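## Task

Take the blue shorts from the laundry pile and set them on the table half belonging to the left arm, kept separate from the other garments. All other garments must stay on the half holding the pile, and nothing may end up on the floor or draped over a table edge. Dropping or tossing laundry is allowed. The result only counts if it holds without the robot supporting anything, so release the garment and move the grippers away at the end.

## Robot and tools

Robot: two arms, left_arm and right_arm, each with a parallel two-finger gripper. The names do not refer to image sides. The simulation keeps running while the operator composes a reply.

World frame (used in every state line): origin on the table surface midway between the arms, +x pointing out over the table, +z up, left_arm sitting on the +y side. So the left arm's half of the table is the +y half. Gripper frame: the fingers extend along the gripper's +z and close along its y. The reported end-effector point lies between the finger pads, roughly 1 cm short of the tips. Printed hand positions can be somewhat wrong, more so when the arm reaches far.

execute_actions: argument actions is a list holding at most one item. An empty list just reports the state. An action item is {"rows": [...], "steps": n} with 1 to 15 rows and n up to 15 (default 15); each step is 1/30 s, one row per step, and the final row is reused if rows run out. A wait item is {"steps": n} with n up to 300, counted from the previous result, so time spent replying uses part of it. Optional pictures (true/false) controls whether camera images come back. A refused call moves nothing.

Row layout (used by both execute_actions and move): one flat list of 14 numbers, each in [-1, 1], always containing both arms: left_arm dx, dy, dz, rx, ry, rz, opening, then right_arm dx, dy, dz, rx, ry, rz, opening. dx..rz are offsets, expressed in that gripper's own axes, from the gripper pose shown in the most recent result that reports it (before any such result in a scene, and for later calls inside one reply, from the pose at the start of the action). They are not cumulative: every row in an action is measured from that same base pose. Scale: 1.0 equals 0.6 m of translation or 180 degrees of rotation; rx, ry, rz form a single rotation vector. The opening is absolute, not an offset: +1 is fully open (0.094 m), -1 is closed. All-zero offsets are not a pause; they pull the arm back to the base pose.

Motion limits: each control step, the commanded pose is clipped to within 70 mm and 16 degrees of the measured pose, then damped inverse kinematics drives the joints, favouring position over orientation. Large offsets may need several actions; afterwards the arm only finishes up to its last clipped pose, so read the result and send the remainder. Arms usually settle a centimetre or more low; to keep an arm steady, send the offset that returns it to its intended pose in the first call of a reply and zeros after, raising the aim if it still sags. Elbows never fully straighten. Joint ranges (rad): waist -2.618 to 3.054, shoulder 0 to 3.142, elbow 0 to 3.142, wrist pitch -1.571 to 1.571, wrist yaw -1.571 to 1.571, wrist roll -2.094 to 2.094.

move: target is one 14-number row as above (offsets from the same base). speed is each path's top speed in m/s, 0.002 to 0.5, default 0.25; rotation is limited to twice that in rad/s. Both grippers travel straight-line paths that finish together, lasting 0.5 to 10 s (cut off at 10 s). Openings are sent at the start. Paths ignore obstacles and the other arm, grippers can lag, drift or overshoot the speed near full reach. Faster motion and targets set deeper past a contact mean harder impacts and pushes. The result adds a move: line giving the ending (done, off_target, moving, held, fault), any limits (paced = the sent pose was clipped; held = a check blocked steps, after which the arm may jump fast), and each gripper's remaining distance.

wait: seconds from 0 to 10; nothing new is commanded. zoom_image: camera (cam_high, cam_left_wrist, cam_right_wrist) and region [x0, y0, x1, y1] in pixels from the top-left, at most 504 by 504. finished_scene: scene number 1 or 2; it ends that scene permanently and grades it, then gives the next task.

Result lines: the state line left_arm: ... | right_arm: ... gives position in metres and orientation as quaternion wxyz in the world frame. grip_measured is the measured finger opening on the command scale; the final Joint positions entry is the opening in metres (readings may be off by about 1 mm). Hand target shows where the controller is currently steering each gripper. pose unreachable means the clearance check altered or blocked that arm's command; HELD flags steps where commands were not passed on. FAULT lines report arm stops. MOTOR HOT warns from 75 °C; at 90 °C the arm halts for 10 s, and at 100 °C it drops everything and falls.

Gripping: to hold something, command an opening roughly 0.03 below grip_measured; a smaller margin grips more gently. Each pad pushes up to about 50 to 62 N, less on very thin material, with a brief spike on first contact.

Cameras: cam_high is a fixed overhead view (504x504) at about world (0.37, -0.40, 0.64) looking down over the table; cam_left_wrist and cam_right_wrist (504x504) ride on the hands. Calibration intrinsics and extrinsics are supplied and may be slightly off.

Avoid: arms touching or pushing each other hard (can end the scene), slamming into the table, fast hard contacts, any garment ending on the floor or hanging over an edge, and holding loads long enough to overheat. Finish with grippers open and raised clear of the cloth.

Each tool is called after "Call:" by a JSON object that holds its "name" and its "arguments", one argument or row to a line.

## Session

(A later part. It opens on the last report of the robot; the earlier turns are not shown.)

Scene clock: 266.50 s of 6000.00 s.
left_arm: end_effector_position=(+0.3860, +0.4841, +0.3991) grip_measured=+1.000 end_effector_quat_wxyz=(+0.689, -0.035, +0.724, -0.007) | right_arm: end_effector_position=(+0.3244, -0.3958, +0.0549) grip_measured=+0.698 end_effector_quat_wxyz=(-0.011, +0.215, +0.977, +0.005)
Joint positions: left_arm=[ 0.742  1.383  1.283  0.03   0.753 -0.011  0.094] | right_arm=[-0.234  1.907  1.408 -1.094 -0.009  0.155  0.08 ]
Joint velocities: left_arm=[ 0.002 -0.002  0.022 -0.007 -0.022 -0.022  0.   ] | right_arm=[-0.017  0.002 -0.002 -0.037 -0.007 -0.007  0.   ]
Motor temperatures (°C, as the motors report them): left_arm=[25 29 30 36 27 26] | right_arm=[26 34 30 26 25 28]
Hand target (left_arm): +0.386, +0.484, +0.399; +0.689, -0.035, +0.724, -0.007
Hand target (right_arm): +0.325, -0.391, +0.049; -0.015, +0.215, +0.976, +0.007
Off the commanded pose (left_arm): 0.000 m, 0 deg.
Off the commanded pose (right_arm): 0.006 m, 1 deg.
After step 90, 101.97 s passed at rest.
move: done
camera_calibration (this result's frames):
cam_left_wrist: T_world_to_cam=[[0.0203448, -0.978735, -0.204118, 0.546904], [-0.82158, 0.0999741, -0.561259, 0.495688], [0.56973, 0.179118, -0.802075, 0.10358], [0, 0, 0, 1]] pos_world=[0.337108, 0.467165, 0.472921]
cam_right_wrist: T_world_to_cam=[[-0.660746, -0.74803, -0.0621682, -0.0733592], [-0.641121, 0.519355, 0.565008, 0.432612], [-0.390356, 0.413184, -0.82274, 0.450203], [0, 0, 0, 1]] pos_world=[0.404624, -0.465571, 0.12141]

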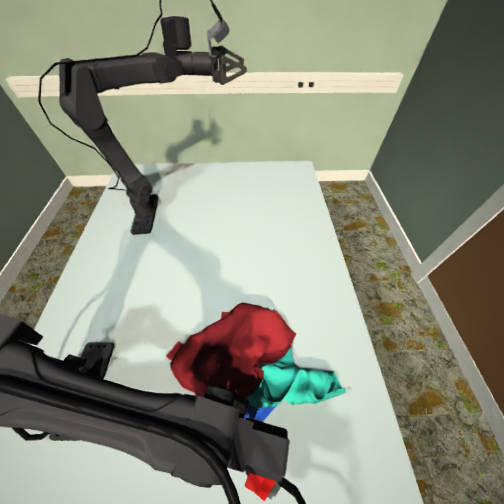

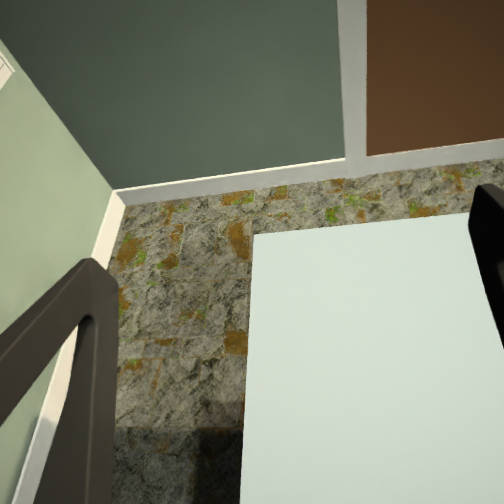

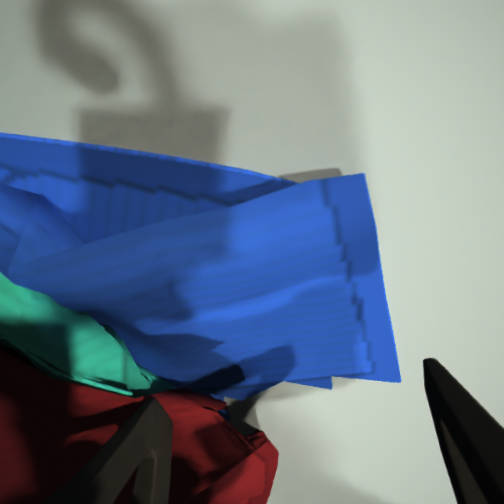

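Call:
{"name": "move", "arguments": {
  "target": [0,0,0,0,0,0,1, 0.0064,-0.0232,0,0,0,-0.5,0.70],
  "speed": 0.2
}}

Scene clock: 337.70 s of 6000.00 s.
left_arm: end_effector_position=(+0.3860, +0.4841, +0.3991) grip_measured=+1.000 end_effector_quat_wxyz=(+0.689, -0.035, +0.724, -0.007) | right_arm: end_effector_position=(+0.3183, -0.4042, +0.0521) grip_measured=+0.699 end_effector_quat_wxyz=(-0.008, -0.539, +0.842, +0.015)
Joint positions: left_arm=[ 0.742  1.383  1.283  0.03   0.753 -0.011  0.094] | right_arm=[-0.262  1.907  1.397 -1.093 -0.008 -1.444  0.08 ]
Joint velocities: left_arm=[-0.007 -0.017 -0.002  0.007  0.022 -0.051  0.   ] | right_arm=[-0.012 -0.002  0.007  0.022  0.037  0.007 -0.   ]
Motor temperatures (°C, as the motors report them): left_arm=[25 29 30 36 27 26] | right_arm=[26 34 28 26 25 28]
Hand target (left_arm): +0.386, +0.484, +0.399; +0.689, -0.035, +0.724, -0.007
Hand target (right_arm): +0.315, -0.407, +0.055; -0.005, -0.538, +0.843, +0.011
Off the commanded pose (left_arm): 0.000 m, 0 deg.
Off the commanded pose (right_arm): 0.005 m, 1 deg.
After step 90, 63.73 s passed at rest.
move: done
camera_calibration (this result's frames):
cam_left_wrist: T_world_to_cam=[[0.0203448, -0.978735, -0.204118, 0.546904], [-0.82158, 0.0999741, -0.561259, 0.495688], [0.56973, 0.179118, -0.802075, 0.10358], [0, 0, 0, 1]] pos_world=[0.337108, 0.467165, 0.472921]
cam_right_wrist: T_world_to_cam=[[0.746904, -0.657804, -0.0971011, -0.493613], [-0.51111, -0.661373, 0.548956, -0.0830731], [-0.425325, -0.360388, -0.830192, 0.147876], [0, 0, 0, 1]] pos_world=[0.389117, -0.32635, 0.120438]

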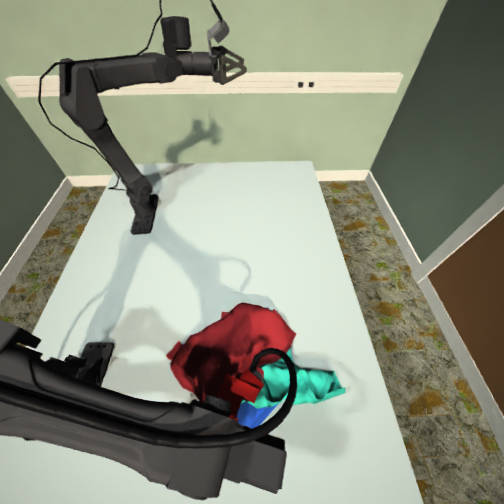

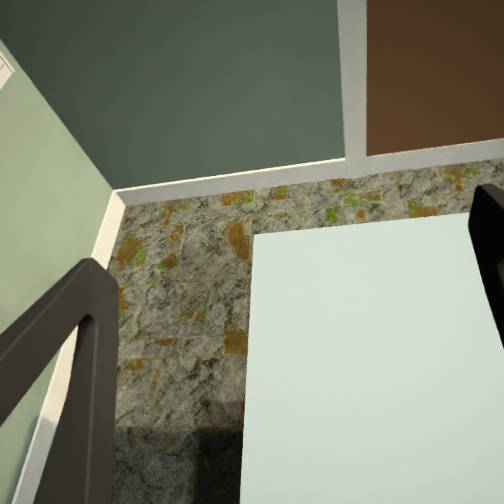

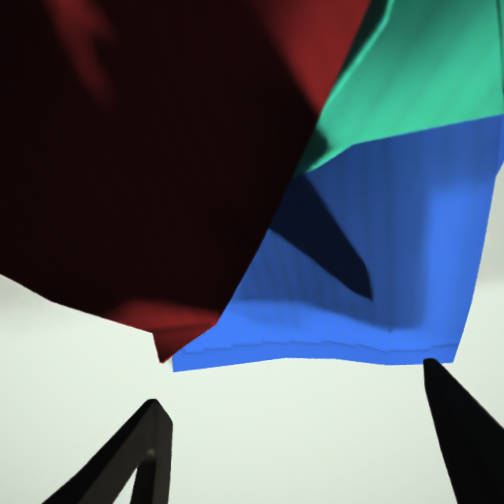

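Call:
{"name": "move", "arguments": {
  "target": [0,0,0,0,0,0,1, 0,-0.0083,0.0367,0,0,0,0.70],
  "speed": 0.1
}}

Scene clock: 397.77 s of 6000.00 s.
left_arm: end_effector_position=(+0.3860, +0.4841, +0.3991) grip_measured=+1.000 end_effector_quat_wxyz=(+0.689, -0.035, +0.724, -0.007) | right_arm: end_effector_position=(+0.3230, -0.4056, +0.0350) grip_measured=+0.699 end_effector_quat_wxyz=(-0.005, -0.540, +0.842, +0.012)
Joint positions: left_arm=[ 0.742  1.383  1.283  0.03   0.753 -0.011  0.094] | right_arm=[-0.262  1.937  1.367 -1.026 -0.008 -1.446  0.08 ]
Joint velocities: left_arm=[ 0.002 -0.022 -0.002 -0.037 -0.051  0.022  0.   ] | right_arm=[-0.012 -0.017 -0.002 -0.051 -0.037 -0.022 -0.   ]
Motor temperatures (°C, as the motors report them): left_arm=[25 29 30 36 27 26] | right_arm=[26 36 28 26 25 28]
Hand target (left_arm): +0.386, +0.484, +0.399; +0.689, -0.035, +0.724, -0.007
Hand target (right_arm): +0.322, -0.406, +0.030; -0.008, -0.539, +0.842, +0.015
Off the commanded pose (left_arm): 0.000 m, 0 deg.
Off the commanded pose (right_arm): 0.005 m, 0 deg.
After step 90, 56.20 s passed at rest.
move: done
camera_calibration (this result's frames):
cam_left_wrist: T_world_to_cam=[[0.0203448, -0.978735, -0.204118, 0.546904], [-0.82158, 0.0999741, -0.561259, 0.495688], [0.56973, 0.179118, -0.802075, 0.10358], [0, 0, 0, 1]] pos_world=[0.337108, 0.467165, 0.472921]
cam_right_wrist: T_world_to_cam=[[0.749343, -0.656016, -0.0901616, -0.500066], [-0.513353, -0.661519, 0.546682, -0.0715027], [-0.418276, -0.363367, -0.832472, 0.131709], [0, 0, 0, 1]] pos_world=[0.393105, -0.327493, 0.103646]

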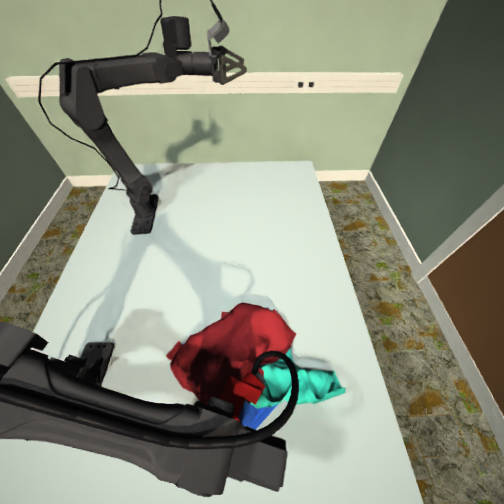

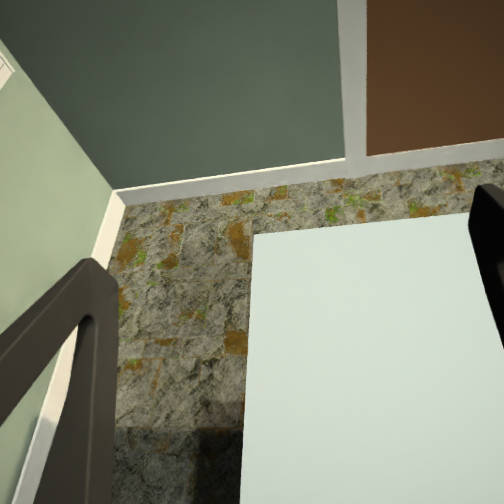

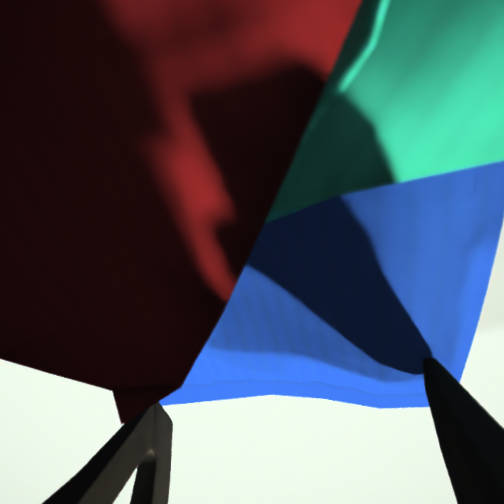

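Call:
{"name": "move", "arguments": {
  "target": [0,0,0,0,0,0,1, 0.0167,-0.0083,0.050,0,0,0,0.70],
  "speed": 0.05
}}

Scene clock: 430.70 s of 6000.00 s.
left_arm: end_effector_position=(+0.3860, +0.4841, +0.3991) grip_measured=+1.000 end_effector_quat_wxyz=(+0.689, -0.035, +0.724, -0.007) | right_arm: end_effector_position=(+0.3284, -0.4144, +0.0136) grip_measured=+0.699 end_effector_quat_wxyz=(+0.002, -0.541, +0.841, +0.004)
Joint positions: left_arm=[ 0.742  1.383  1.283  0.03   0.753 -0.011  0.094] | right_arm=[-0.281  1.975  1.33  -0.93  -0.008 -1.469  0.08 ]
Joint velocities: left_arm=[ 0.002 -0.002 -0.022 -0.022  0.007 -0.037  0.   ] | right_arm=[ 0.012  0.002  0.002  0.007 -0.007 -0.007 -0.001]
Motor temperatures (°C, as the motors report them): left_arm=[25 29 30 36 27 26] | right_arm=[26 35 28 26 25 28]
Hand target (left_arm): +0.386, +0.484, +0.399; +0.689, -0.035, +0.724, -0.007
Hand target (right_arm): +0.322, -0.416, +0.005; -0.005, -0.540, +0.842, +0.012
Off the commanded pose (left_arm): 0.000 m, 0 deg.
Off the commanded pose (right_arm): 0.011 m, 1 deg.
After step 90, 28.90 s passed at rest.
move: off_target (right_arm)
camera_calibration (this result's frames):
cam_left_wrist: T_world_to_cam=[[0.0203448, -0.978735, -0.204118, 0.546904], [-0.82158, 0.0999741, -0.561259, 0.495688], [0.56973, 0.179118, -0.802075, 0.10358], [0, 0, 0, 1]] pos_world=[0.337108, 0.467165, 0.472921]
cam_right_wrist: T_world_to_cam=[[0.753019, -0.654245, -0.0701861, -0.512521], [-0.522711, -0.659571, 0.540129, -0.058899], [-0.399669, -0.37004, -0.838651, 0.104161], [0, 0, 0, 1]] pos_world=[0.396781, -0.335618, 0.0831961]

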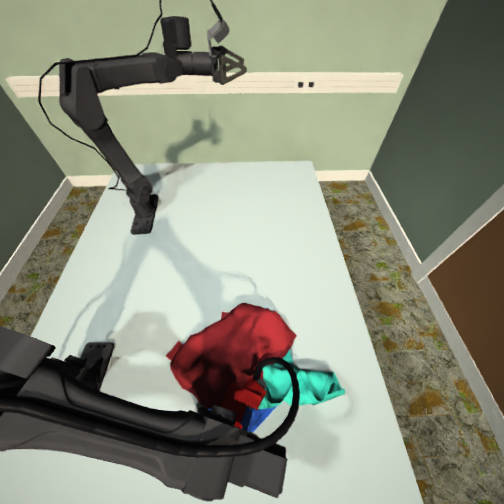

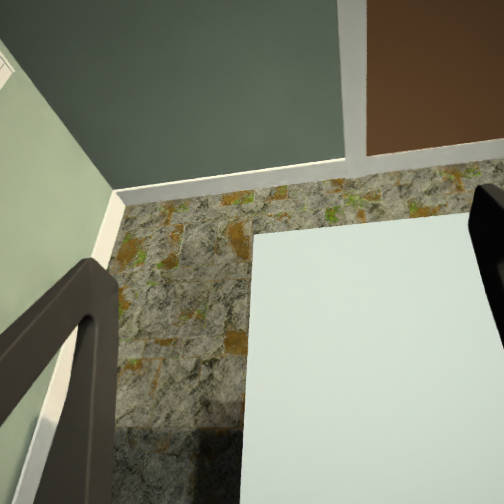

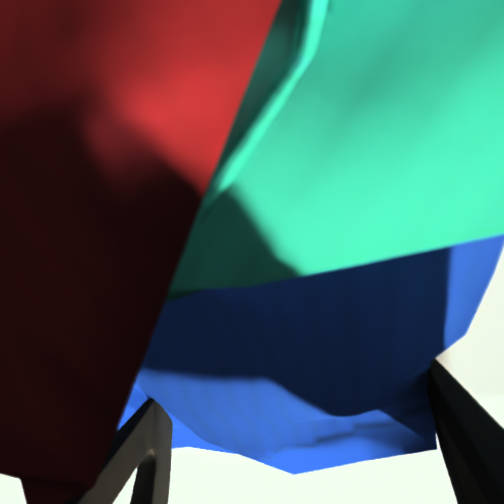

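Call:
{"name": "execute_actions", "arguments": {
  "actions": [
    {"rows": [
[0,0,0,0,0,0,1, 0,0,0.0143,0,0,0,0.64],
[0,0,0,0,0,0,1, 0,0,0.0143,0,0,0,0.58],
[0,0,0,0,0,0,1, 0,0,0.0143,0,0,0,0.52],
[0,0,0,0,0,0,1, 0,0,0.0143,0,0,0,0.46],
[0,0,0,0,0,0,1, 0,0,0.0143,0,0,0,0.40],
[0,0,0,0,0,0,1, 0,0,0.0143,0,0,0,0.34],
[0,0,0,0,0,0,1, 0,0,0.0143,0,0,0,0.28],
[0,0,0,0,0,0,1, 0,0,0.0143,0,0,0,0.22],
[0,0,0,0,0,0,1, 0,0,0.0143,0,0,0,0.16],
[0,0,0,0,0,0,1, 0,0,0.0143,0,0,0,0.10],
[0,0,0,0,0,0,1, 0,0,0.0143,0,0,0,0.04],
[0,0,0,0,0,0,1, 0,0,0.0143,0,0,0,-0.02],
[0,0,0,0,0,0,1, 0,0,0.0143,0,0,0,-0.08],
[0,0,0,0,0,0,1, 0,0,0.0143,0,0,0,-0.14],
[0,0,0,0,0,0,1, 0,0,0.0143,0,0,0,-0.20]
], "steps": 15}
  ]
}}

Scene clock: 449.23 s of 6000.00 s.
left_arm: end_effector_position=(+0.3860, +0.4841, +0.3991) grip_measured=+1.000 end_effector_quat_wxyz=(+0.689, -0.035, +0.724, -0.007) | right_arm: end_effector_position=(+0.3318, -0.4156, +0.0128) grip_measured=-0.168 end_effector_quat_wxyz=(+0.007, -0.541, +0.841, -0.002)
Joint positions: left_arm=[ 0.742  1.383  1.283  0.03   0.753 -0.011  0.094] | right_arm=[-0.281  1.975  1.326 -0.91  -0.008 -1.469  0.039]
Joint velocities: left_arm=[-0.022  0.007  0.012  0.022 -0.022  0.007  0.   ] | right_arm=[-0.022  0.007 -0.007  0.022 -0.066  0.007 -0.061]
Motor temperatures (°C, as the motors report them): left_arm=[25 29 30 36 27 26] | right_arm=[26 35 28 26 25 28]
Hand target (left_arm): +0.386, +0.484, +0.399; +0.689, -0.035, +0.724, -0.007
Hand target (right_arm): +0.328, -0.414, +0.005; +0.002, -0.541, +0.841, +0.004
Off the commanded pose (left_arm): 0.000 m, 0 deg.
Off the commanded pose (right_arm): 0.009 m, 1 deg.
Steps of this call (steps 1 to 90: nothing new was sent; then 15.03 s passed at rest; steps 91 to 105: all 15 steps of this action). Readings (end_effector_position):
91: left_arm (+0.3860, +0.4841, +0.3991) | right_arm (+0.3291, -0.4147, +0.0135)
92: left_arm (+0.3860, +0.4841, +0.3991) | right_arm (+0.3297, -0.4149, +0.0132)
94: left_arm (+0.3860, +0.4841, +0.3991) | right_arm (+0.3301, -0.4150, +0.0128)
98: left_arm (+0.3860, +0.4841, +0.3991) | right_arm (+0.3303, -0.4151, +0.0128)
105: the state above
camera_calibration (this result's frames):
cam_left_wrist: T_world_to_cam=[[0.0203448, -0.978735, -0.204118, 0.546904], [-0.82158, 0.0999741, -0.561259, 0.495688], [0.56973, 0.179118, -0.802075, 0.10358], [0, 0, 0, 1]] pos_world=[0.337108, 0.467165, 0.472921]
cam_right_wrist: T_world_to_cam=[[0.754202, -0.654272, -0.055745, -0.516436], [-0.530434, -0.657084, 0.535613, -0.0538135], [-0.387066, -0.374391, -0.842622, 0.0984905], [0, 0, 0, 1]] pos_world=[0.399075, -0.336376, 0.0830247]

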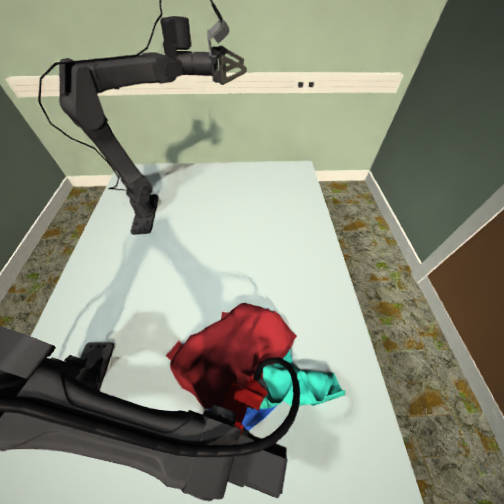

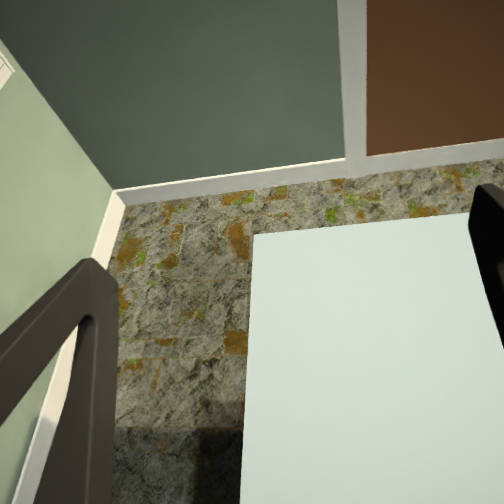

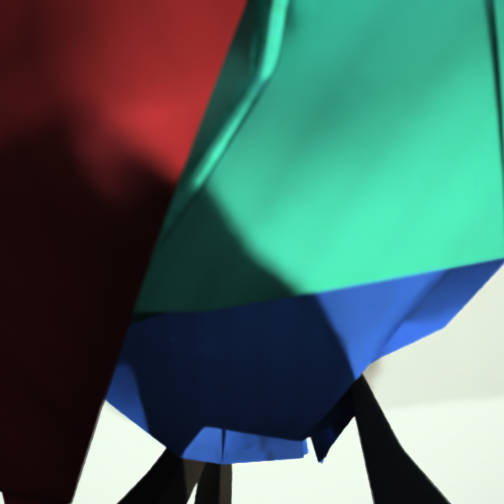

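Call:
{"name": "execute_actions", "arguments": {
  "actions": [
    {"rows": [
[0,0,0,0,0,0,1, 0,0,0.013,0,0,0,-0.23],
[0,0,0,0,0,0,1, 0,0,0.013,0,0,0,-0.29],
[0,0,0,0,0,0,1, 0,0,0.013,0,0,0,-0.35],
[0,0,0,0,0,0,1, 0,0,0.013,0,0,0,-0.41],
[0,0,0,0,0,0,1, 0,0,0.013,0,0,0,-0.47],
[0,0,0,0,0,0,1, 0,0,0.013,0,0,0,-0.53],
[0,0,0,0,0,0,1, 0,0,0.013,0,0,0,-0.59],
[0,0,0,0,0,0,1, 0,0,0.013,0,0,0,-0.65],
[0,0,0,0,0,0,1, 0,0,0.013,0,0,0,-0.71],
[0,0,0,0,0,0,1, 0,0,0.013,0,0,0,-0.77],
[0,0,0,0,0,0,1, 0,0,0.013,0,0,0,-0.83],
[0,0,0,0,0,0,1, 0,0,0.013,0,0,0,-0.89],
[0,0,0,0,0,0,1, 0,0,0.013,0,0,0,-0.95],
[0,0,0,0,0,0,1, 0,0,0.013,0,0,0,-1],
[0,0,0,0,0,0,1, 0,0,0.013,0,0,0,-1]
], "steps": 15}
  ]
}}

Scene clock: 457.90 s of 6000.00 s.
left_arm: end_effector_position=(+0.3860, +0.4841, +0.3991) grip_measured=+1.000 end_effector_quat_wxyz=(+0.689, -0.035, +0.724, -0.007) | right_arm: end_effector_position=(+0.3338, -0.4164, +0.0128) grip_measured=-0.950 end_effector_quat_wxyz=(+0.009, -0.541, +0.841, -0.006)
Joint positions: left_arm=[ 0.742  1.383  1.283  0.03   0.753 -0.011  0.094] | right_arm=[-0.281  1.975  1.326 -0.902 -0.007 -1.469  0.002]
Joint velocities: left_arm=[-0.012 -0.007  0.007  0.007  0.051  0.007  0.   ] | right_arm=[ 0.002 -0.007 -0.012  0.154 -0.007 -0.007 -0.   ]
Motor temperatures (°C, as the motors report them): left_arm=[25 29 30 36 27 26] | right_arm=[26 35 28 26 25 28]
Hand target (left_arm): +0.386, +0.484, +0.399; +0.689, -0.035, +0.724, -0.007
Hand target (right_arm): +0.332, -0.415, +0.005; +0.007, -0.541, +0.841, -0.002
Off the commanded pose (left_arm): 0.000 m, 0 deg.
Off the commanded pose (right_arm): 0.008 m, 1 deg.
Steps of this call (steps 1 to 90: nothing new was sent; then 5.17 s passed at rest; steps 91 to 105: all 15 steps of this action). Readings (end_effector_position):
91: left_arm (+0.3860, +0.4841, +0.3991) | right_arm (+0.3319, -0.4156, +0.0128)
92: left_arm (+0.3860, +0.4841, +0.3991) | right_arm (+0.3323, -0.4157, +0.0128)
94: left_arm (+0.3860, +0.4841, +0.3991) | right_arm (+0.3328, -0.4159, +0.0128)
98: left_arm (+0.3860, +0.4841, +0.3991) | right_arm (+0.3329, -0.4160, +0.0128)
105: the state above
camera_calibration (this result's frames):
cam_left_wrist: T_world_to_cam=[[0.0203448, -0.978735, -0.204118, 0.546904], [-0.82158, 0.0999741, -0.561259, 0.495688], [0.56973, 0.179118, -0.802075, 0.10358], [0, 0, 0, 1]] pos_world=[0.337108, 0.467165, 0.472921]
cam_right_wrist: T_world_to_cam=[[0.75461, -0.654463, -0.0473497, -0.518824], [-0.534757, -0.655193, 0.533627, -0.0510443], [-0.380263, -0.37736, -0.844393, 0.0955084], [0, 0, 0, 1]] pos_world=[0.400531, -0.336954, 0.0833192]

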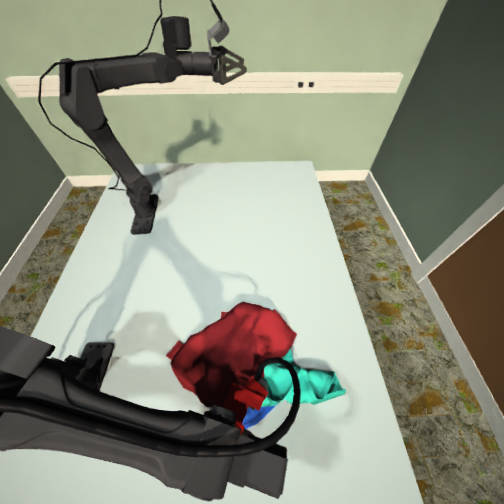

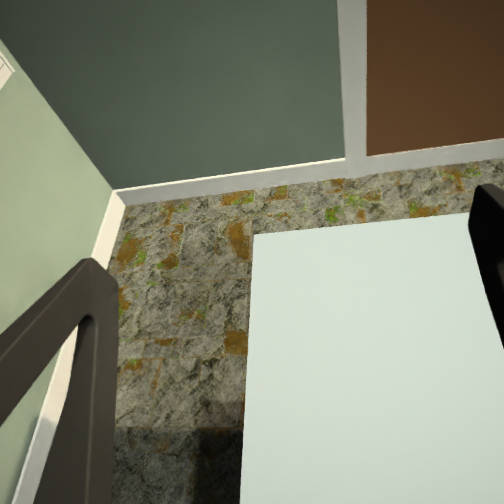

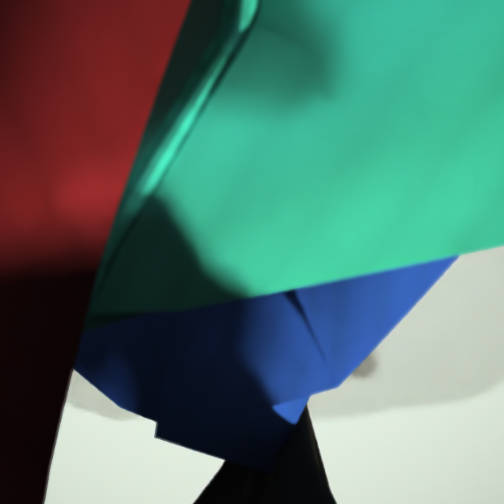

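Call:
{"name": "move", "arguments": {
  "target": [0,0,0,0,0,0,1, 0.03,0,-0.13,0,0,0,-1],
  "speed": 0.1
}}

Scene clock: 470.93 s of 6000.00 s.
left_arm: end_effector_position=(+0.3860, +0.4841, +0.3991) grip_measured=+1.000 end_effector_quat_wxyz=(+0.689, -0.035, +0.724, -0.007) | right_arm: end_effector_position=(+0.3235, -0.4291, +0.0770) grip_measured=-0.950 end_effector_quat_wxyz=(-0.000, -0.542, +0.840, +0.006)
Joint positions: left_arm=[ 0.742  1.383  1.283  0.03   0.753 -0.011  0.094] | right_arm=[-0.324  1.913  1.506 -1.173 -0.006 -1.514  0.002]
Joint velocities: left_arm=[-0.022 -0.012 -0.007 -0.037  0.037 -0.037  0.   ] | right_arm=[-0.012 -0.007  0.017  0.037  0.051 -0.007 -0.   ]
Motor temperatures (°C, as the motors report them): left_arm=[25 29 30 36 27 26] | right_arm=[26 35 28 26 25 28]
Hand target (left_arm): +0.386, +0.484, +0.399; +0.689, -0.035, +0.724, -0.007
Hand target (right_arm): +0.325, -0.433, +0.091; +0.008, -0.541, +0.841, -0.006
Off the commanded pose (left_arm): 0.000 m, 0 deg.
Off the commanded pose (right_arm): 0.014 m, 2 deg.
After step 90, 8.67 s passed at rest.
move: off_target (right_arm)
camera_calibration (this result's frames):
cam_left_wrist: T_world_to_cam=[[0.0203448, -0.978735, -0.204118, 0.546904], [-0.82158, 0.0999741, -0.561259, 0.495688], [0.56973, 0.179118, -0.802075, 0.10358], [0, 0, 0, 1]] pos_world=[0.337108, 0.467165, 0.472921]
cam_right_wrist: T_world_to_cam=[[0.753879, -0.652729, -0.0749123, -0.513245], [-0.51854, -0.661128, 0.542242, -0.1076], [-0.403463, -0.369939, -0.836877, 0.151086], [0, 0, 0, 1]] pos_world=[0.392087, -0.350254, 0.146338]

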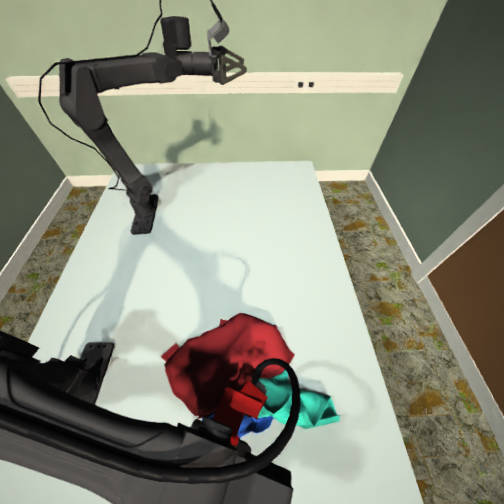

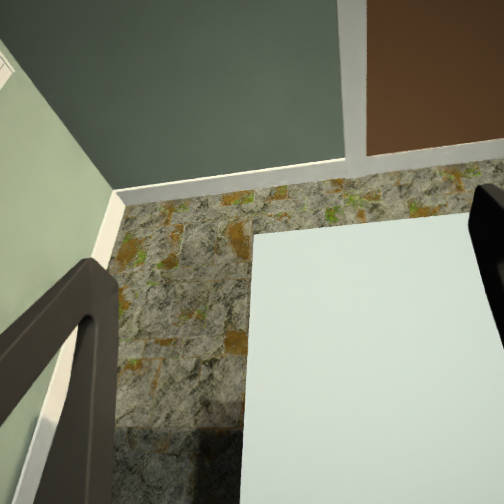

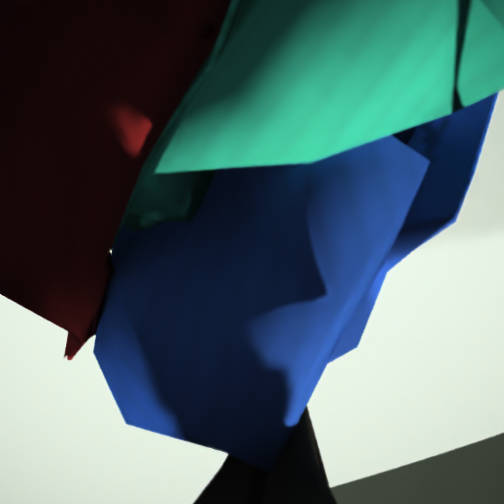

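Call:
{"name": "move", "arguments": {
  "target": [0,0,0,0,0,0,1, 0,0,-0.42,0,0,0,-1],
  "speed": 0.15
}}

Scene clock: 477.93 s of 6000.00 s.
left_arm: end_effector_position=(+0.3860, +0.4841, +0.3991) grip_measured=+1.000 end_effector_quat_wxyz=(+0.689, -0.035, +0.724, -0.007) | right_arm: end_effector_position=(+0.3336, -0.4331, +0.3204) grip_measured=-0.950 end_effector_quat_wxyz=(+0.142, -0.527, +0.816, -0.190)
Joint positions: left_arm=[ 0.742  1.383  1.283  0.03   0.753 -0.011  0.094] | right_arm=[-0.324  1.71   2.161 -1.542 -0.006 -1.514  0.002]
Joint velocities: left_arm=[-0.007  0.002  0.002 -0.037 -0.022 -0.007  0.   ] | right_arm=[-0.002  0.002  0.002  0.022  0.066  0.007 -0.   ]
Motor temperatures (°C, as the motors report them): left_arm=[25 29 30 36 27 26] | right_arm=[26 35 28 26 25 28]
Hand target (left_arm): +0.386, +0.484, +0.399; +0.689, -0.035, +0.724, -0.007
Hand target (right_arm): +0.329, -0.433, +0.331; +0.150, -0.525, +0.814, -0.200
Off the commanded pose (left_arm): 0.000 m, 0 deg.
Off the commanded pose (right_arm): 0.012 m, 28 deg; orientation clipped at the last step of the last action.
joint sent to its limit (right arm) — the command would take joint 4 (wrist pitch) past its lower limit, so that joint was sent only as far as its limit.
After step 90, 1.90 s passed at rest.
move: off_target (right_arm); limits=paced
camera_calibration (this result's frames):
cam_left_wrist: T_world_to_cam=[[0.0203448, -0.978735, -0.204118, 0.546904], [-0.82158, 0.0999741, -0.561259, 0.495688], [0.56973, 0.179118, -0.802075, 0.10358], [0, 0, 0, 1]] pos_world=[0.337108, 0.467165, 0.472921]
cam_right_wrist: T_world_to_cam=[[0.684134, -0.625468, 0.375166, -0.614345], [-0.72929, -0.579715, 0.363409, -0.0741147], [-0.00981155, -0.522226, -0.852751, 0.165212], [0, 0, 0, 1]] pos_world=[0.367865, -0.340941, 0.3983]

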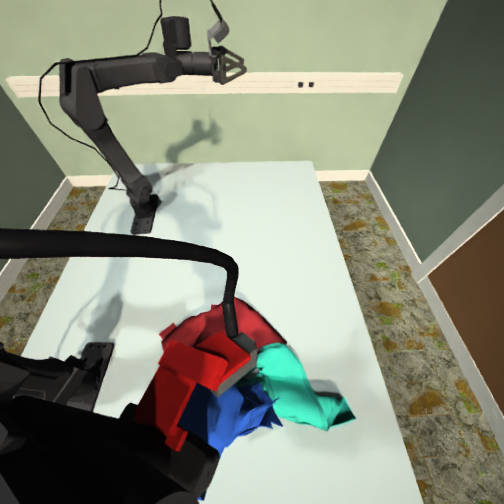

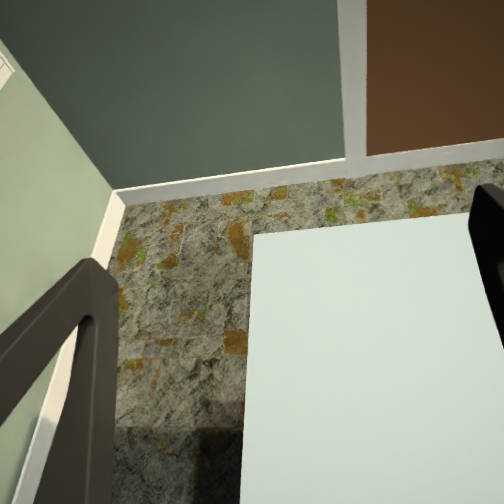

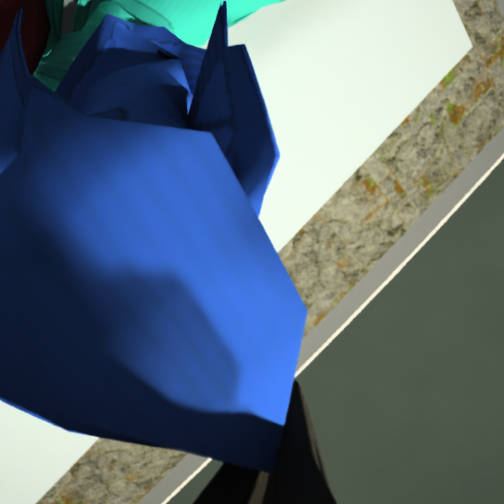

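Call:
{"name": "zoom_image", "arguments": {
  "camera": "cam_high",
  "region": [100, 250, 404, 504]
}}

Region (100, 250, 404, 504) of cam_high's 504x504 image, scaled by 1.658, with more detail than that image has; it fills the top 421 rows of this view, and the rest is white.

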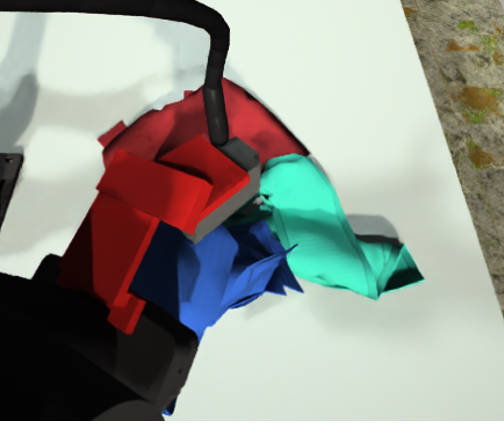

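Call:
{"name": "move", "arguments": {
  "target": [0,0,0,0,0,0,1, 0.1177,-0.1109,-0.0969,0,0,0,-1],
  "speed": 0.15
}}

Scene clock: 523.57 s of 6000.00 s.
left_arm: end_effector_position=(+0.3860, +0.4841, +0.3991) grip_measured=+1.000 end_effector_quat_wxyz=(+0.689, -0.035, +0.724, -0.007) | right_arm: end_effector_position=(+0.3306, -0.5140, +0.3978) grip_measured=-0.950 end_effector_quat_wxyz=(+0.188, -0.500, +0.785, -0.312)
Joint positions: left_arm=[ 0.742  1.383  1.283  0.03   0.753 -0.011  0.094] | right_arm=[-0.556  1.825  2.544 -1.548 -0.093 -1.698  0.002]
Joint velocities: left_arm=[-0.002  0.002  0.007 -0.022  0.051 -0.081  0.   ] | right_arm=[-0.002 -0.002 -0.002  0.007 -0.022 -0.037  0.   ]
Motor temperatures (°C, as the motors report them): left_arm=[25 29 30 36 27 26] | right_arm=[26 34 29 27 25 28]
Hand target (left_arm): +0.386, +0.484, +0.399; +0.689, -0.035, +0.724, -0.007
Hand target (right_arm): +0.333, -0.514, +0.400; +0.196, -0.501, +0.783, -0.311
Off the commanded pose (left_arm): 0.000 m, 0 deg.
Off the commanded pose (right_arm): 0.004 m, 16 deg.
joint sent to its limit (right arm) — the command would take joint 4 (wrist pitch) past its lower limit, so that joint was sent only as far as its limit.
After step 330, 33.40 s passed at rest.
move: off_target (right_arm)
camera_calibration (this result's frames):
cam_left_wrist: T_world_to_cam=[[0.0203448, -0.978735, -0.204118, 0.546904], [-0.82158, 0.0999741, -0.561259, 0.495688], [0.56973, 0.179118, -0.802075, 0.10358], [0, 0, 0, 1]] pos_world=[0.337108, 0.467165, 0.472921]
cam_right_wrist: T_world_to_cam=[[0.556574, -0.567067, 0.607174, -0.712066], [-0.816849, -0.506874, 0.275383, -0.0498826], [0.1516, -0.649241, -0.745321, 0.0275171], [0, 0, 0, 1]] pos_world=[0.351399, -0.411208, 0.466594]

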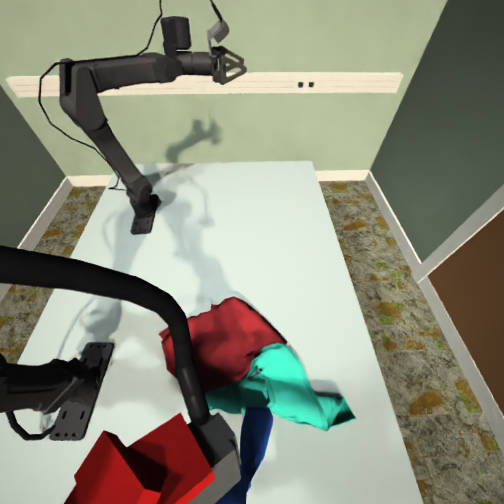

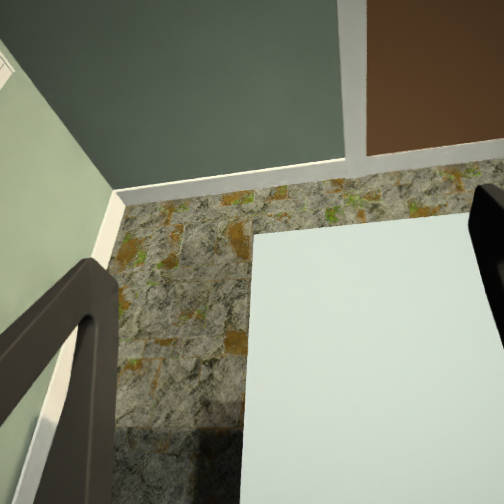

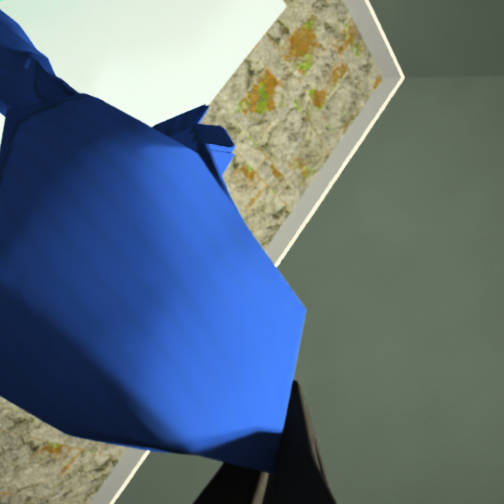

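Call:
{"name": "move", "arguments": {
  "target": [0,0,0,0,0,0,1, -0.9755,0.3327,-0.2430,0.0071,-0.2858,-0.3089,-1],
  "speed": 0.3
}}

Scene clock: 549.70 s of 6000.00 s.
left_arm: end_effector_position=(+0.3860, +0.4841, +0.3991) grip_measured=+1.000 end_effector_quat_wxyz=(+0.689, -0.035, +0.724, -0.007) | right_arm: end_effector_position=(+0.3612, +0.1223, +0.3539) grip_measured=-0.950 end_effector_quat_wxyz=(-0.418, +0.840, -0.307, +0.161)
Joint positions: left_arm=[ 0.742  1.383  1.283  0.03   0.753 -0.011  0.094] | right_arm=[ 0.899  2.277  2.849 -1.214  0.001 -1.586  0.002]
Joint velocities: left_arm=[-0.002  0.002  0.002 -0.037 -0.051 -0.022  0.   ] | right_arm=[ 0.002  0.002 -0.022  0.007 -0.022 -0.007 -0.   ]
Motor temperatures (°C, as the motors report them): left_arm=[25 29 30 36 27 26] | right_arm=[26 34 29 29 25 28]
Hand target (left_arm): +0.386, +0.484, +0.399; +0.689, -0.035, +0.724, -0.007
Hand target (right_arm): +0.359, +0.125, +0.368; -0.439, +0.832, -0.300, +0.160
Off the commanded pose (left_arm): 0.000 m, 0 deg.
Off the commanded pose (right_arm): 0.006 m, 11 deg.
elbow stopped short (right arm): the move would have taken joint 3 (elbow) straighter than the controller allows; a more bent joint 3 avoids this.
move: off_target (right_arm)
camera_calibration (this result's frames):
cam_left_wrist: T_world_to_cam=[[0.0203448, -0.978735, -0.204118, 0.546904], [-0.82158, 0.0999741, -0.561259, 0.495688], [0.56973, 0.179118, -0.802075, 0.10358], [0, 0, 0, 1]] pos_world=[0.337108, 0.467165, 0.472921]
cam_right_wrist: T_world_to_cam=[[0.614064, 0.295831, 0.731717, -0.511964], [0.252668, -0.951989, 0.172844, 0.0141384], [0.74772, 0.0787445, -0.659329, 0.0684884], [0, 0, 0, 1]] pos_world=[0.259596, 0.159521, 0.417325]

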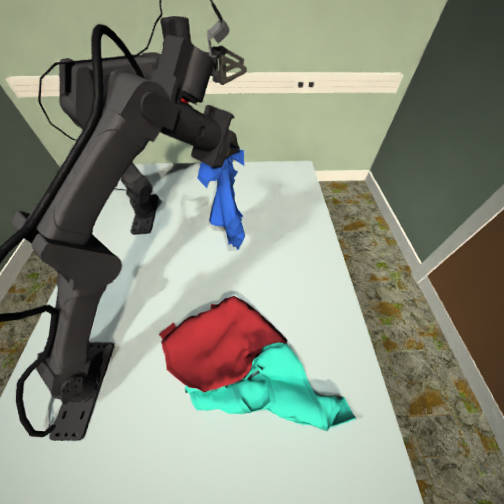

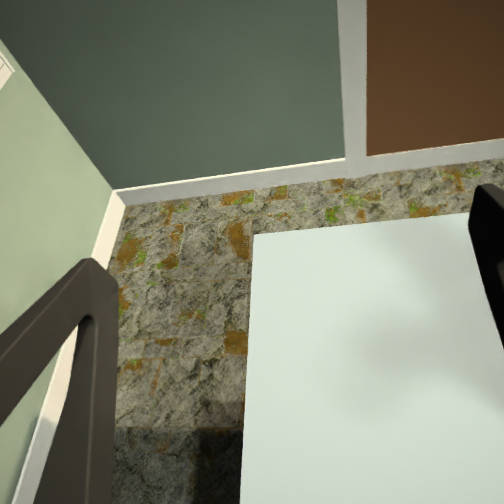

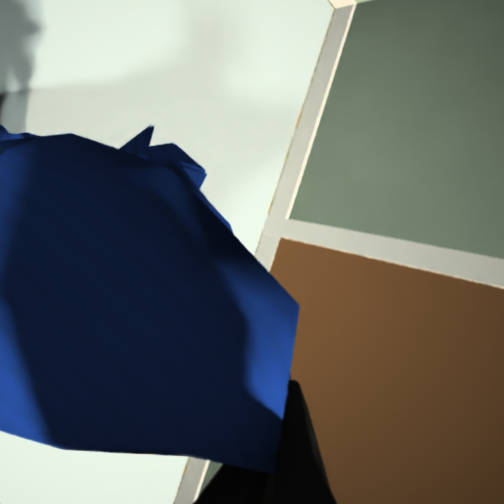

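Call:
{"name": "move", "arguments": {
  "target": [0,0,0,0,0,0,1, -0.1753,0.0445,0.2814,0.0233,-0.0795,0.4813,-1],
  "speed": 0.25
}}

Scene clock: 577.90 s of 6000.00 s.
left_arm: end_effector_position=(+0.3860, +0.4841, +0.3991) grip_measured=+1.000 end_effector_quat_wxyz=(+0.689, -0.035, +0.724, -0.007) | right_arm: end_effector_position=(+0.3596, +0.2757, +0.2288) grip_measured=-0.950 end_effector_quat_wxyz=(+0.469, -0.402, +0.744, +0.255)
Joint positions: left_arm=[ 0.742  1.383  1.283  0.03   0.753 -0.011  0.094] | right_arm=[ 1.051  2.385  2.287 -0.346  0.013  0.008  0.002]
Joint velocities: left_arm=[ 0.002 -0.022 -0.012 -0.037 -0.007 -0.022  0.   ] | right_arm=[-0.007 -0.012 -0.007 -0.022  0.051  0.022 -0.001]
Motor temperatures (°C, as the motors report them): left_arm=[25 29 30 36 27 26] | right_arm=[26 37 29 32 25 28]
Hand target (left_arm): +0.386, +0.484, +0.399; +0.689, -0.035, +0.724, -0.007
Hand target (right_arm): +0.357, +0.279, +0.229; +0.473, -0.398, +0.743, +0.256
Off the commanded pose (left_arm): 0.000 m, 0 deg.
Off the commanded pose (right_arm): 0.005 m, 1 deg.
After step 735, the last 426 steps of your reply time or wait did not run and took no scene time. You can wait again.
move: done
camera_calibration (this result's frames):
cam_left_wrist: T_world_to_cam=[[0.0203448, -0.978735, -0.204118, 0.546904], [-0.82158, 0.0999741, -0.561259, 0.495688], [0.56973, 0.179118, -0.802075, 0.10358], [0, 0, 0, 1]] pos_world=[0.337108, 0.467165, 0.472921]
cam_right_wrist: T_world_to_cam=[[0.76506, -0.576987, -0.285953, -0.0456435], [-0.632817, -0.591388, -0.499803, 0.555134], [0.119271, 0.563336, -0.817574, 0.103714], [0, 0, 0, 1]] pos_world=[0.373848, 0.243538, 0.349199]

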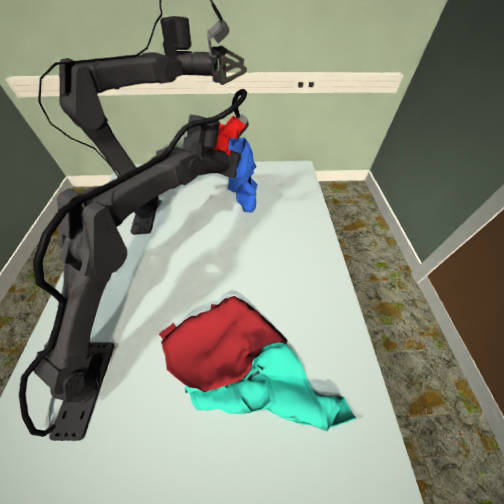

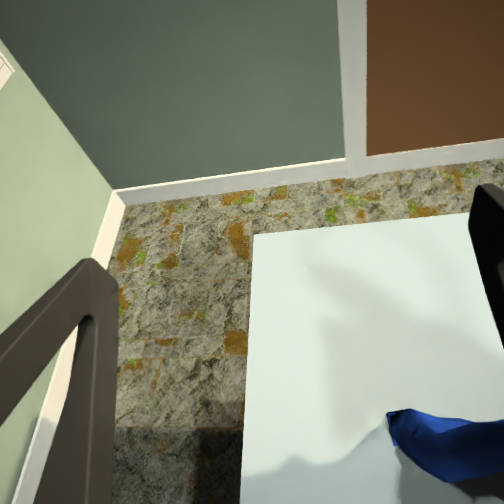

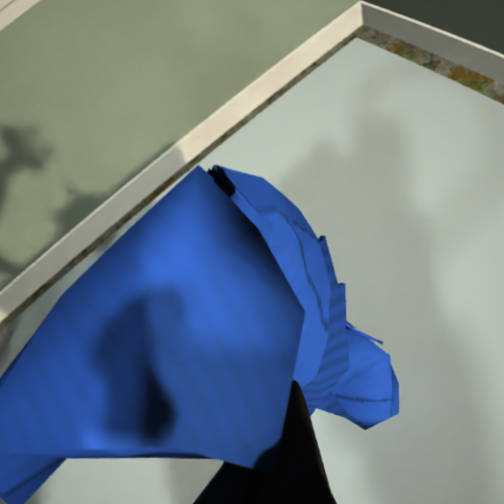

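In position over the left half. Releasing.

Call:
{"name": "execute_actions", "arguments": {
  "actions": [
    {"rows": [[0,0,0,0,0,0,1, 0,0,0,0,0,0,1]], "steps": 15}
  ]
}}

Scene clock: 581.97 s of 6000.00 s.
left_arm: end_effector_position=(+0.3860, +0.4841, +0.3991) grip_measured=+1.000 end_effector_quat_wxyz=(+0.689, -0.035, +0.724, -0.007) | right_arm: end_effector_position=(+0.3598, +0.2758, +0.2291) grip_measured=+1.000 end_effector_quat_wxyz=(+0.470, -0.401, +0.744, +0.255)
Joint positions: left_arm=[ 0.742  1.383  1.283  0.03   0.753 -0.011  0.094] | right_arm=[ 1.051  2.385  2.287 -0.345  0.013  0.01   0.094]
Joint velocities: left_arm=[-0.007 -0.007  0.012  0.007  0.051 -0.081  0.   ] | right_arm=[-0.022 -0.007  0.007  0.007 -0.007  0.022  0.   ]
Motor temperatures (°C, as the motors report them): left_arm=[25 29 30 36 27 26] | right_arm=[26 38 29 33 25 28]
Hand target (left_arm): +0.386, +0.484, +0.399; +0.689, -0.035, +0.724, -0.007
Hand target (right_arm): +0.360, +0.276, +0.229; +0.469, -0.402, +0.744, +0.255
Off the commanded pose (left_arm): 0.000 m, 0 deg.
Off the commanded pose (right_arm): 0.000 m, 0 deg.
Steps of this call (steps 1 to 90: nothing new was sent; then 0.57 s passed at rest; steps 91 to 105: all 15 steps of this action). Readings (end_effector_position):
91: left_arm (+0.3860, +0.4841, +0.3991) | right_arm (+0.3598, +0.2758, +0.2291)
92: left_arm (+0.3860, +0.4841, +0.3991) | right_arm (+0.3598, +0.2758, +0.2291)
94: left_arm (+0.3860, +0.4841, +0.3991) | right_arm (+0.3598, +0.2758, +0.2291)
98: left_arm (+0.3860, +0.4841, +0.3991) | right_arm (+0.3598, +0.2758, +0.2291)
105: the state above
camera_calibration (this result's frames):
cam_left_wrist: T_world_to_cam=[[0.0203448, -0.978735, -0.204118, 0.546904], [-0.82158, 0.0999741, -0.561259, 0.495688], [0.56973, 0.179118, -0.802075, 0.10358], [0, 0, 0, 1]] pos_world=[0.337108, 0.467165, 0.472921]
cam_right_wrist: T_world_to_cam=[[0.764031, -0.577642, -0.287378, -0.0448129], [-0.633984, -0.589566, -0.500476, 0.555465], [0.119668, 0.564573, -0.816662, 0.103194], [0, 0, 0, 1]] pos_world=[0.374045, 0.243337, 0.349393]

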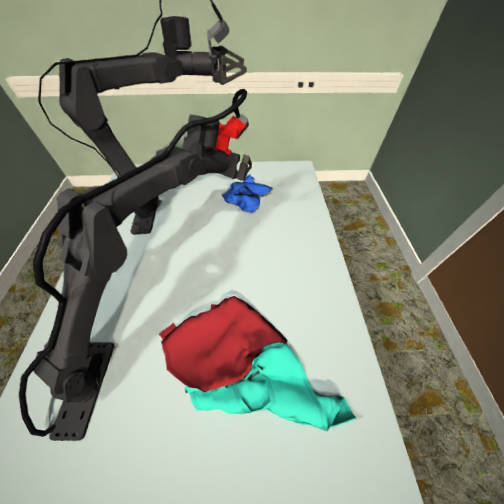

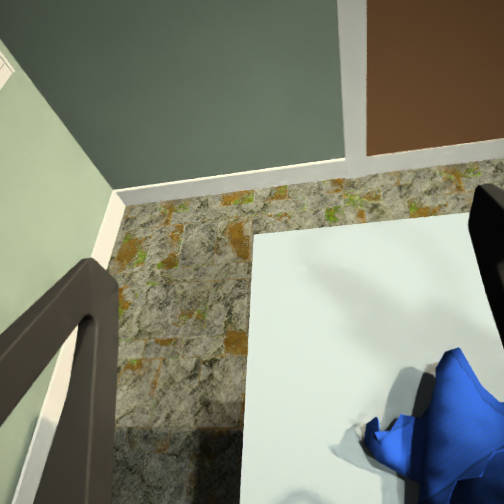

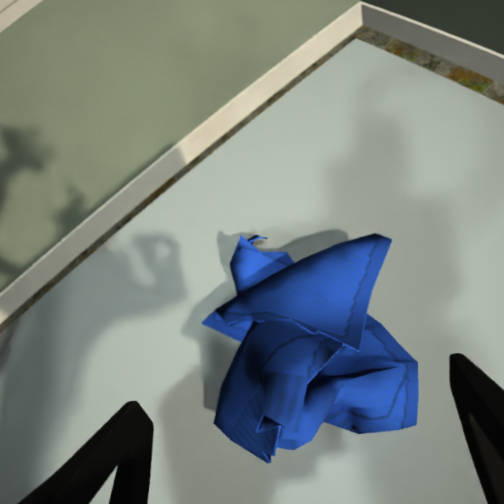

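Call:
{"name": "move", "arguments": {
  "target": [0,0,0,0,0,0,1, 0.038,-0.3014,-0.5918,0.1281,-0.0003,0.0607,1],
  "speed": 0.3
}}

Scene clock: 603.30 s of 6000.00 s.
left_arm: end_effector_position=(+0.3860, +0.4841, +0.3991) grip_measured=+1.000 end_effector_quat_wxyz=(+0.689, -0.035, +0.724, -0.007) | right_arm: end_effector_position=(+0.3362, -0.0961, +0.3656) grip_measured=+1.000 end_effector_quat_wxyz=(+0.515, -0.225, +0.815, +0.141)
Joint positions: left_arm=[ 0.742  1.383  1.283  0.03   0.753 -0.011  0.094] | right_arm=[ 0.586  1.287  1.455 -0.612  0.005 -0.001  0.094]
Joint velocities: left_arm=[-0.007 -0.002 -0.007  0.037  0.022 -0.007  0.   ] | right_arm=[ 0.007 -0.012 -0.017 -0.007 -0.066 -0.037  0.   ]
Motor temperatures (°C, as the motors report them): left_arm=[25 29 30 36 27 26] | right_arm=[26 40 29 34 25 28]
Hand target (left_arm): +0.386, +0.484, +0.399; +0.689, -0.035, +0.724, -0.007
Hand target (right_arm): +0.333, -0.099, +0.368; +0.516, -0.229, +0.814, +0.141
Off the commanded pose (left_arm): 0.000 m, 0 deg.
Off the commanded pose (right_arm): 0.009 m, 1 deg.
After step 90, 16.30 s passed at rest.
move: done
camera_calibration (this result's frames):
cam_left_wrist: T_world_to_cam=[[0.0203448, -0.978735, -0.204118, 0.546904], [-0.82158, 0.0999741, -0.561259, 0.495688], [0.56973, 0.179118, -0.802075, 0.10358], [0, 0, 0, 1]] pos_world=[0.337108, 0.467165, 0.472921]
cam_right_wrist: T_world_to_cam=[[0.435478, -0.855318, -0.280696, -0.121048], [-0.826487, -0.256308, -0.501224, 0.486591], [0.356761, 0.450264, -0.818526, 0.337476], [0, 0, 0, 1]] pos_world=[0.334477, -0.130771, 0.486146]

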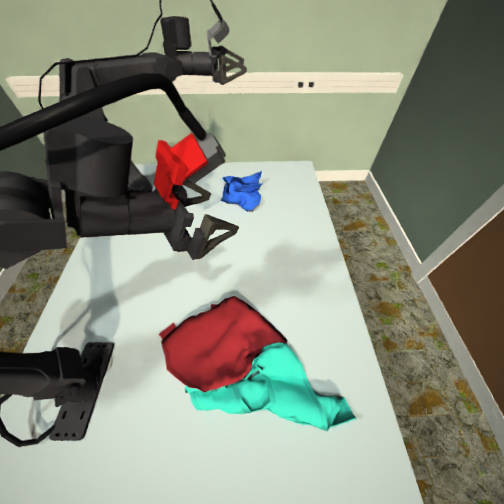

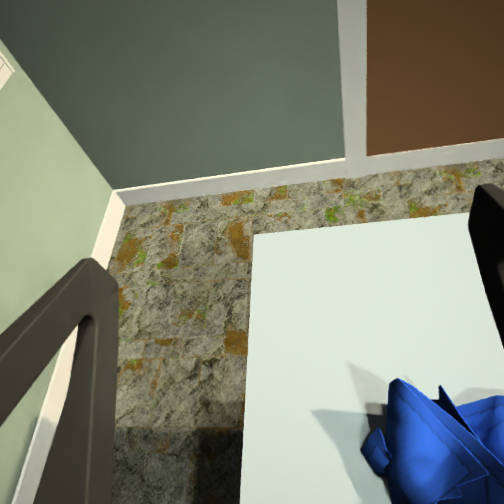

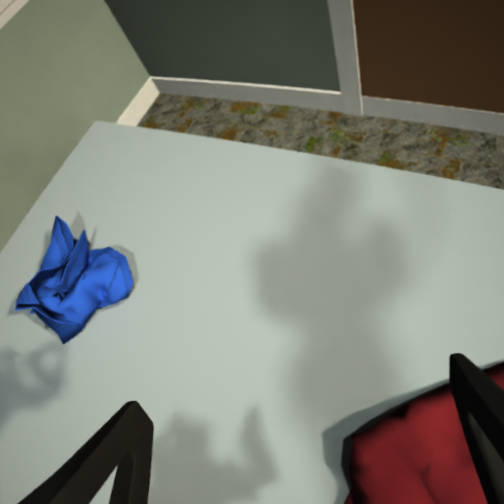

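The blue shorts are lying on their own on the left half. The red and teal pieces are still on the right half, nothing is hanging off the table, and both arms are clear, so I'm ending the scene.

Call:
{"name": "finished_scene", "arguments": {
  "scene": 2
}}

The scene is finished: the task was done.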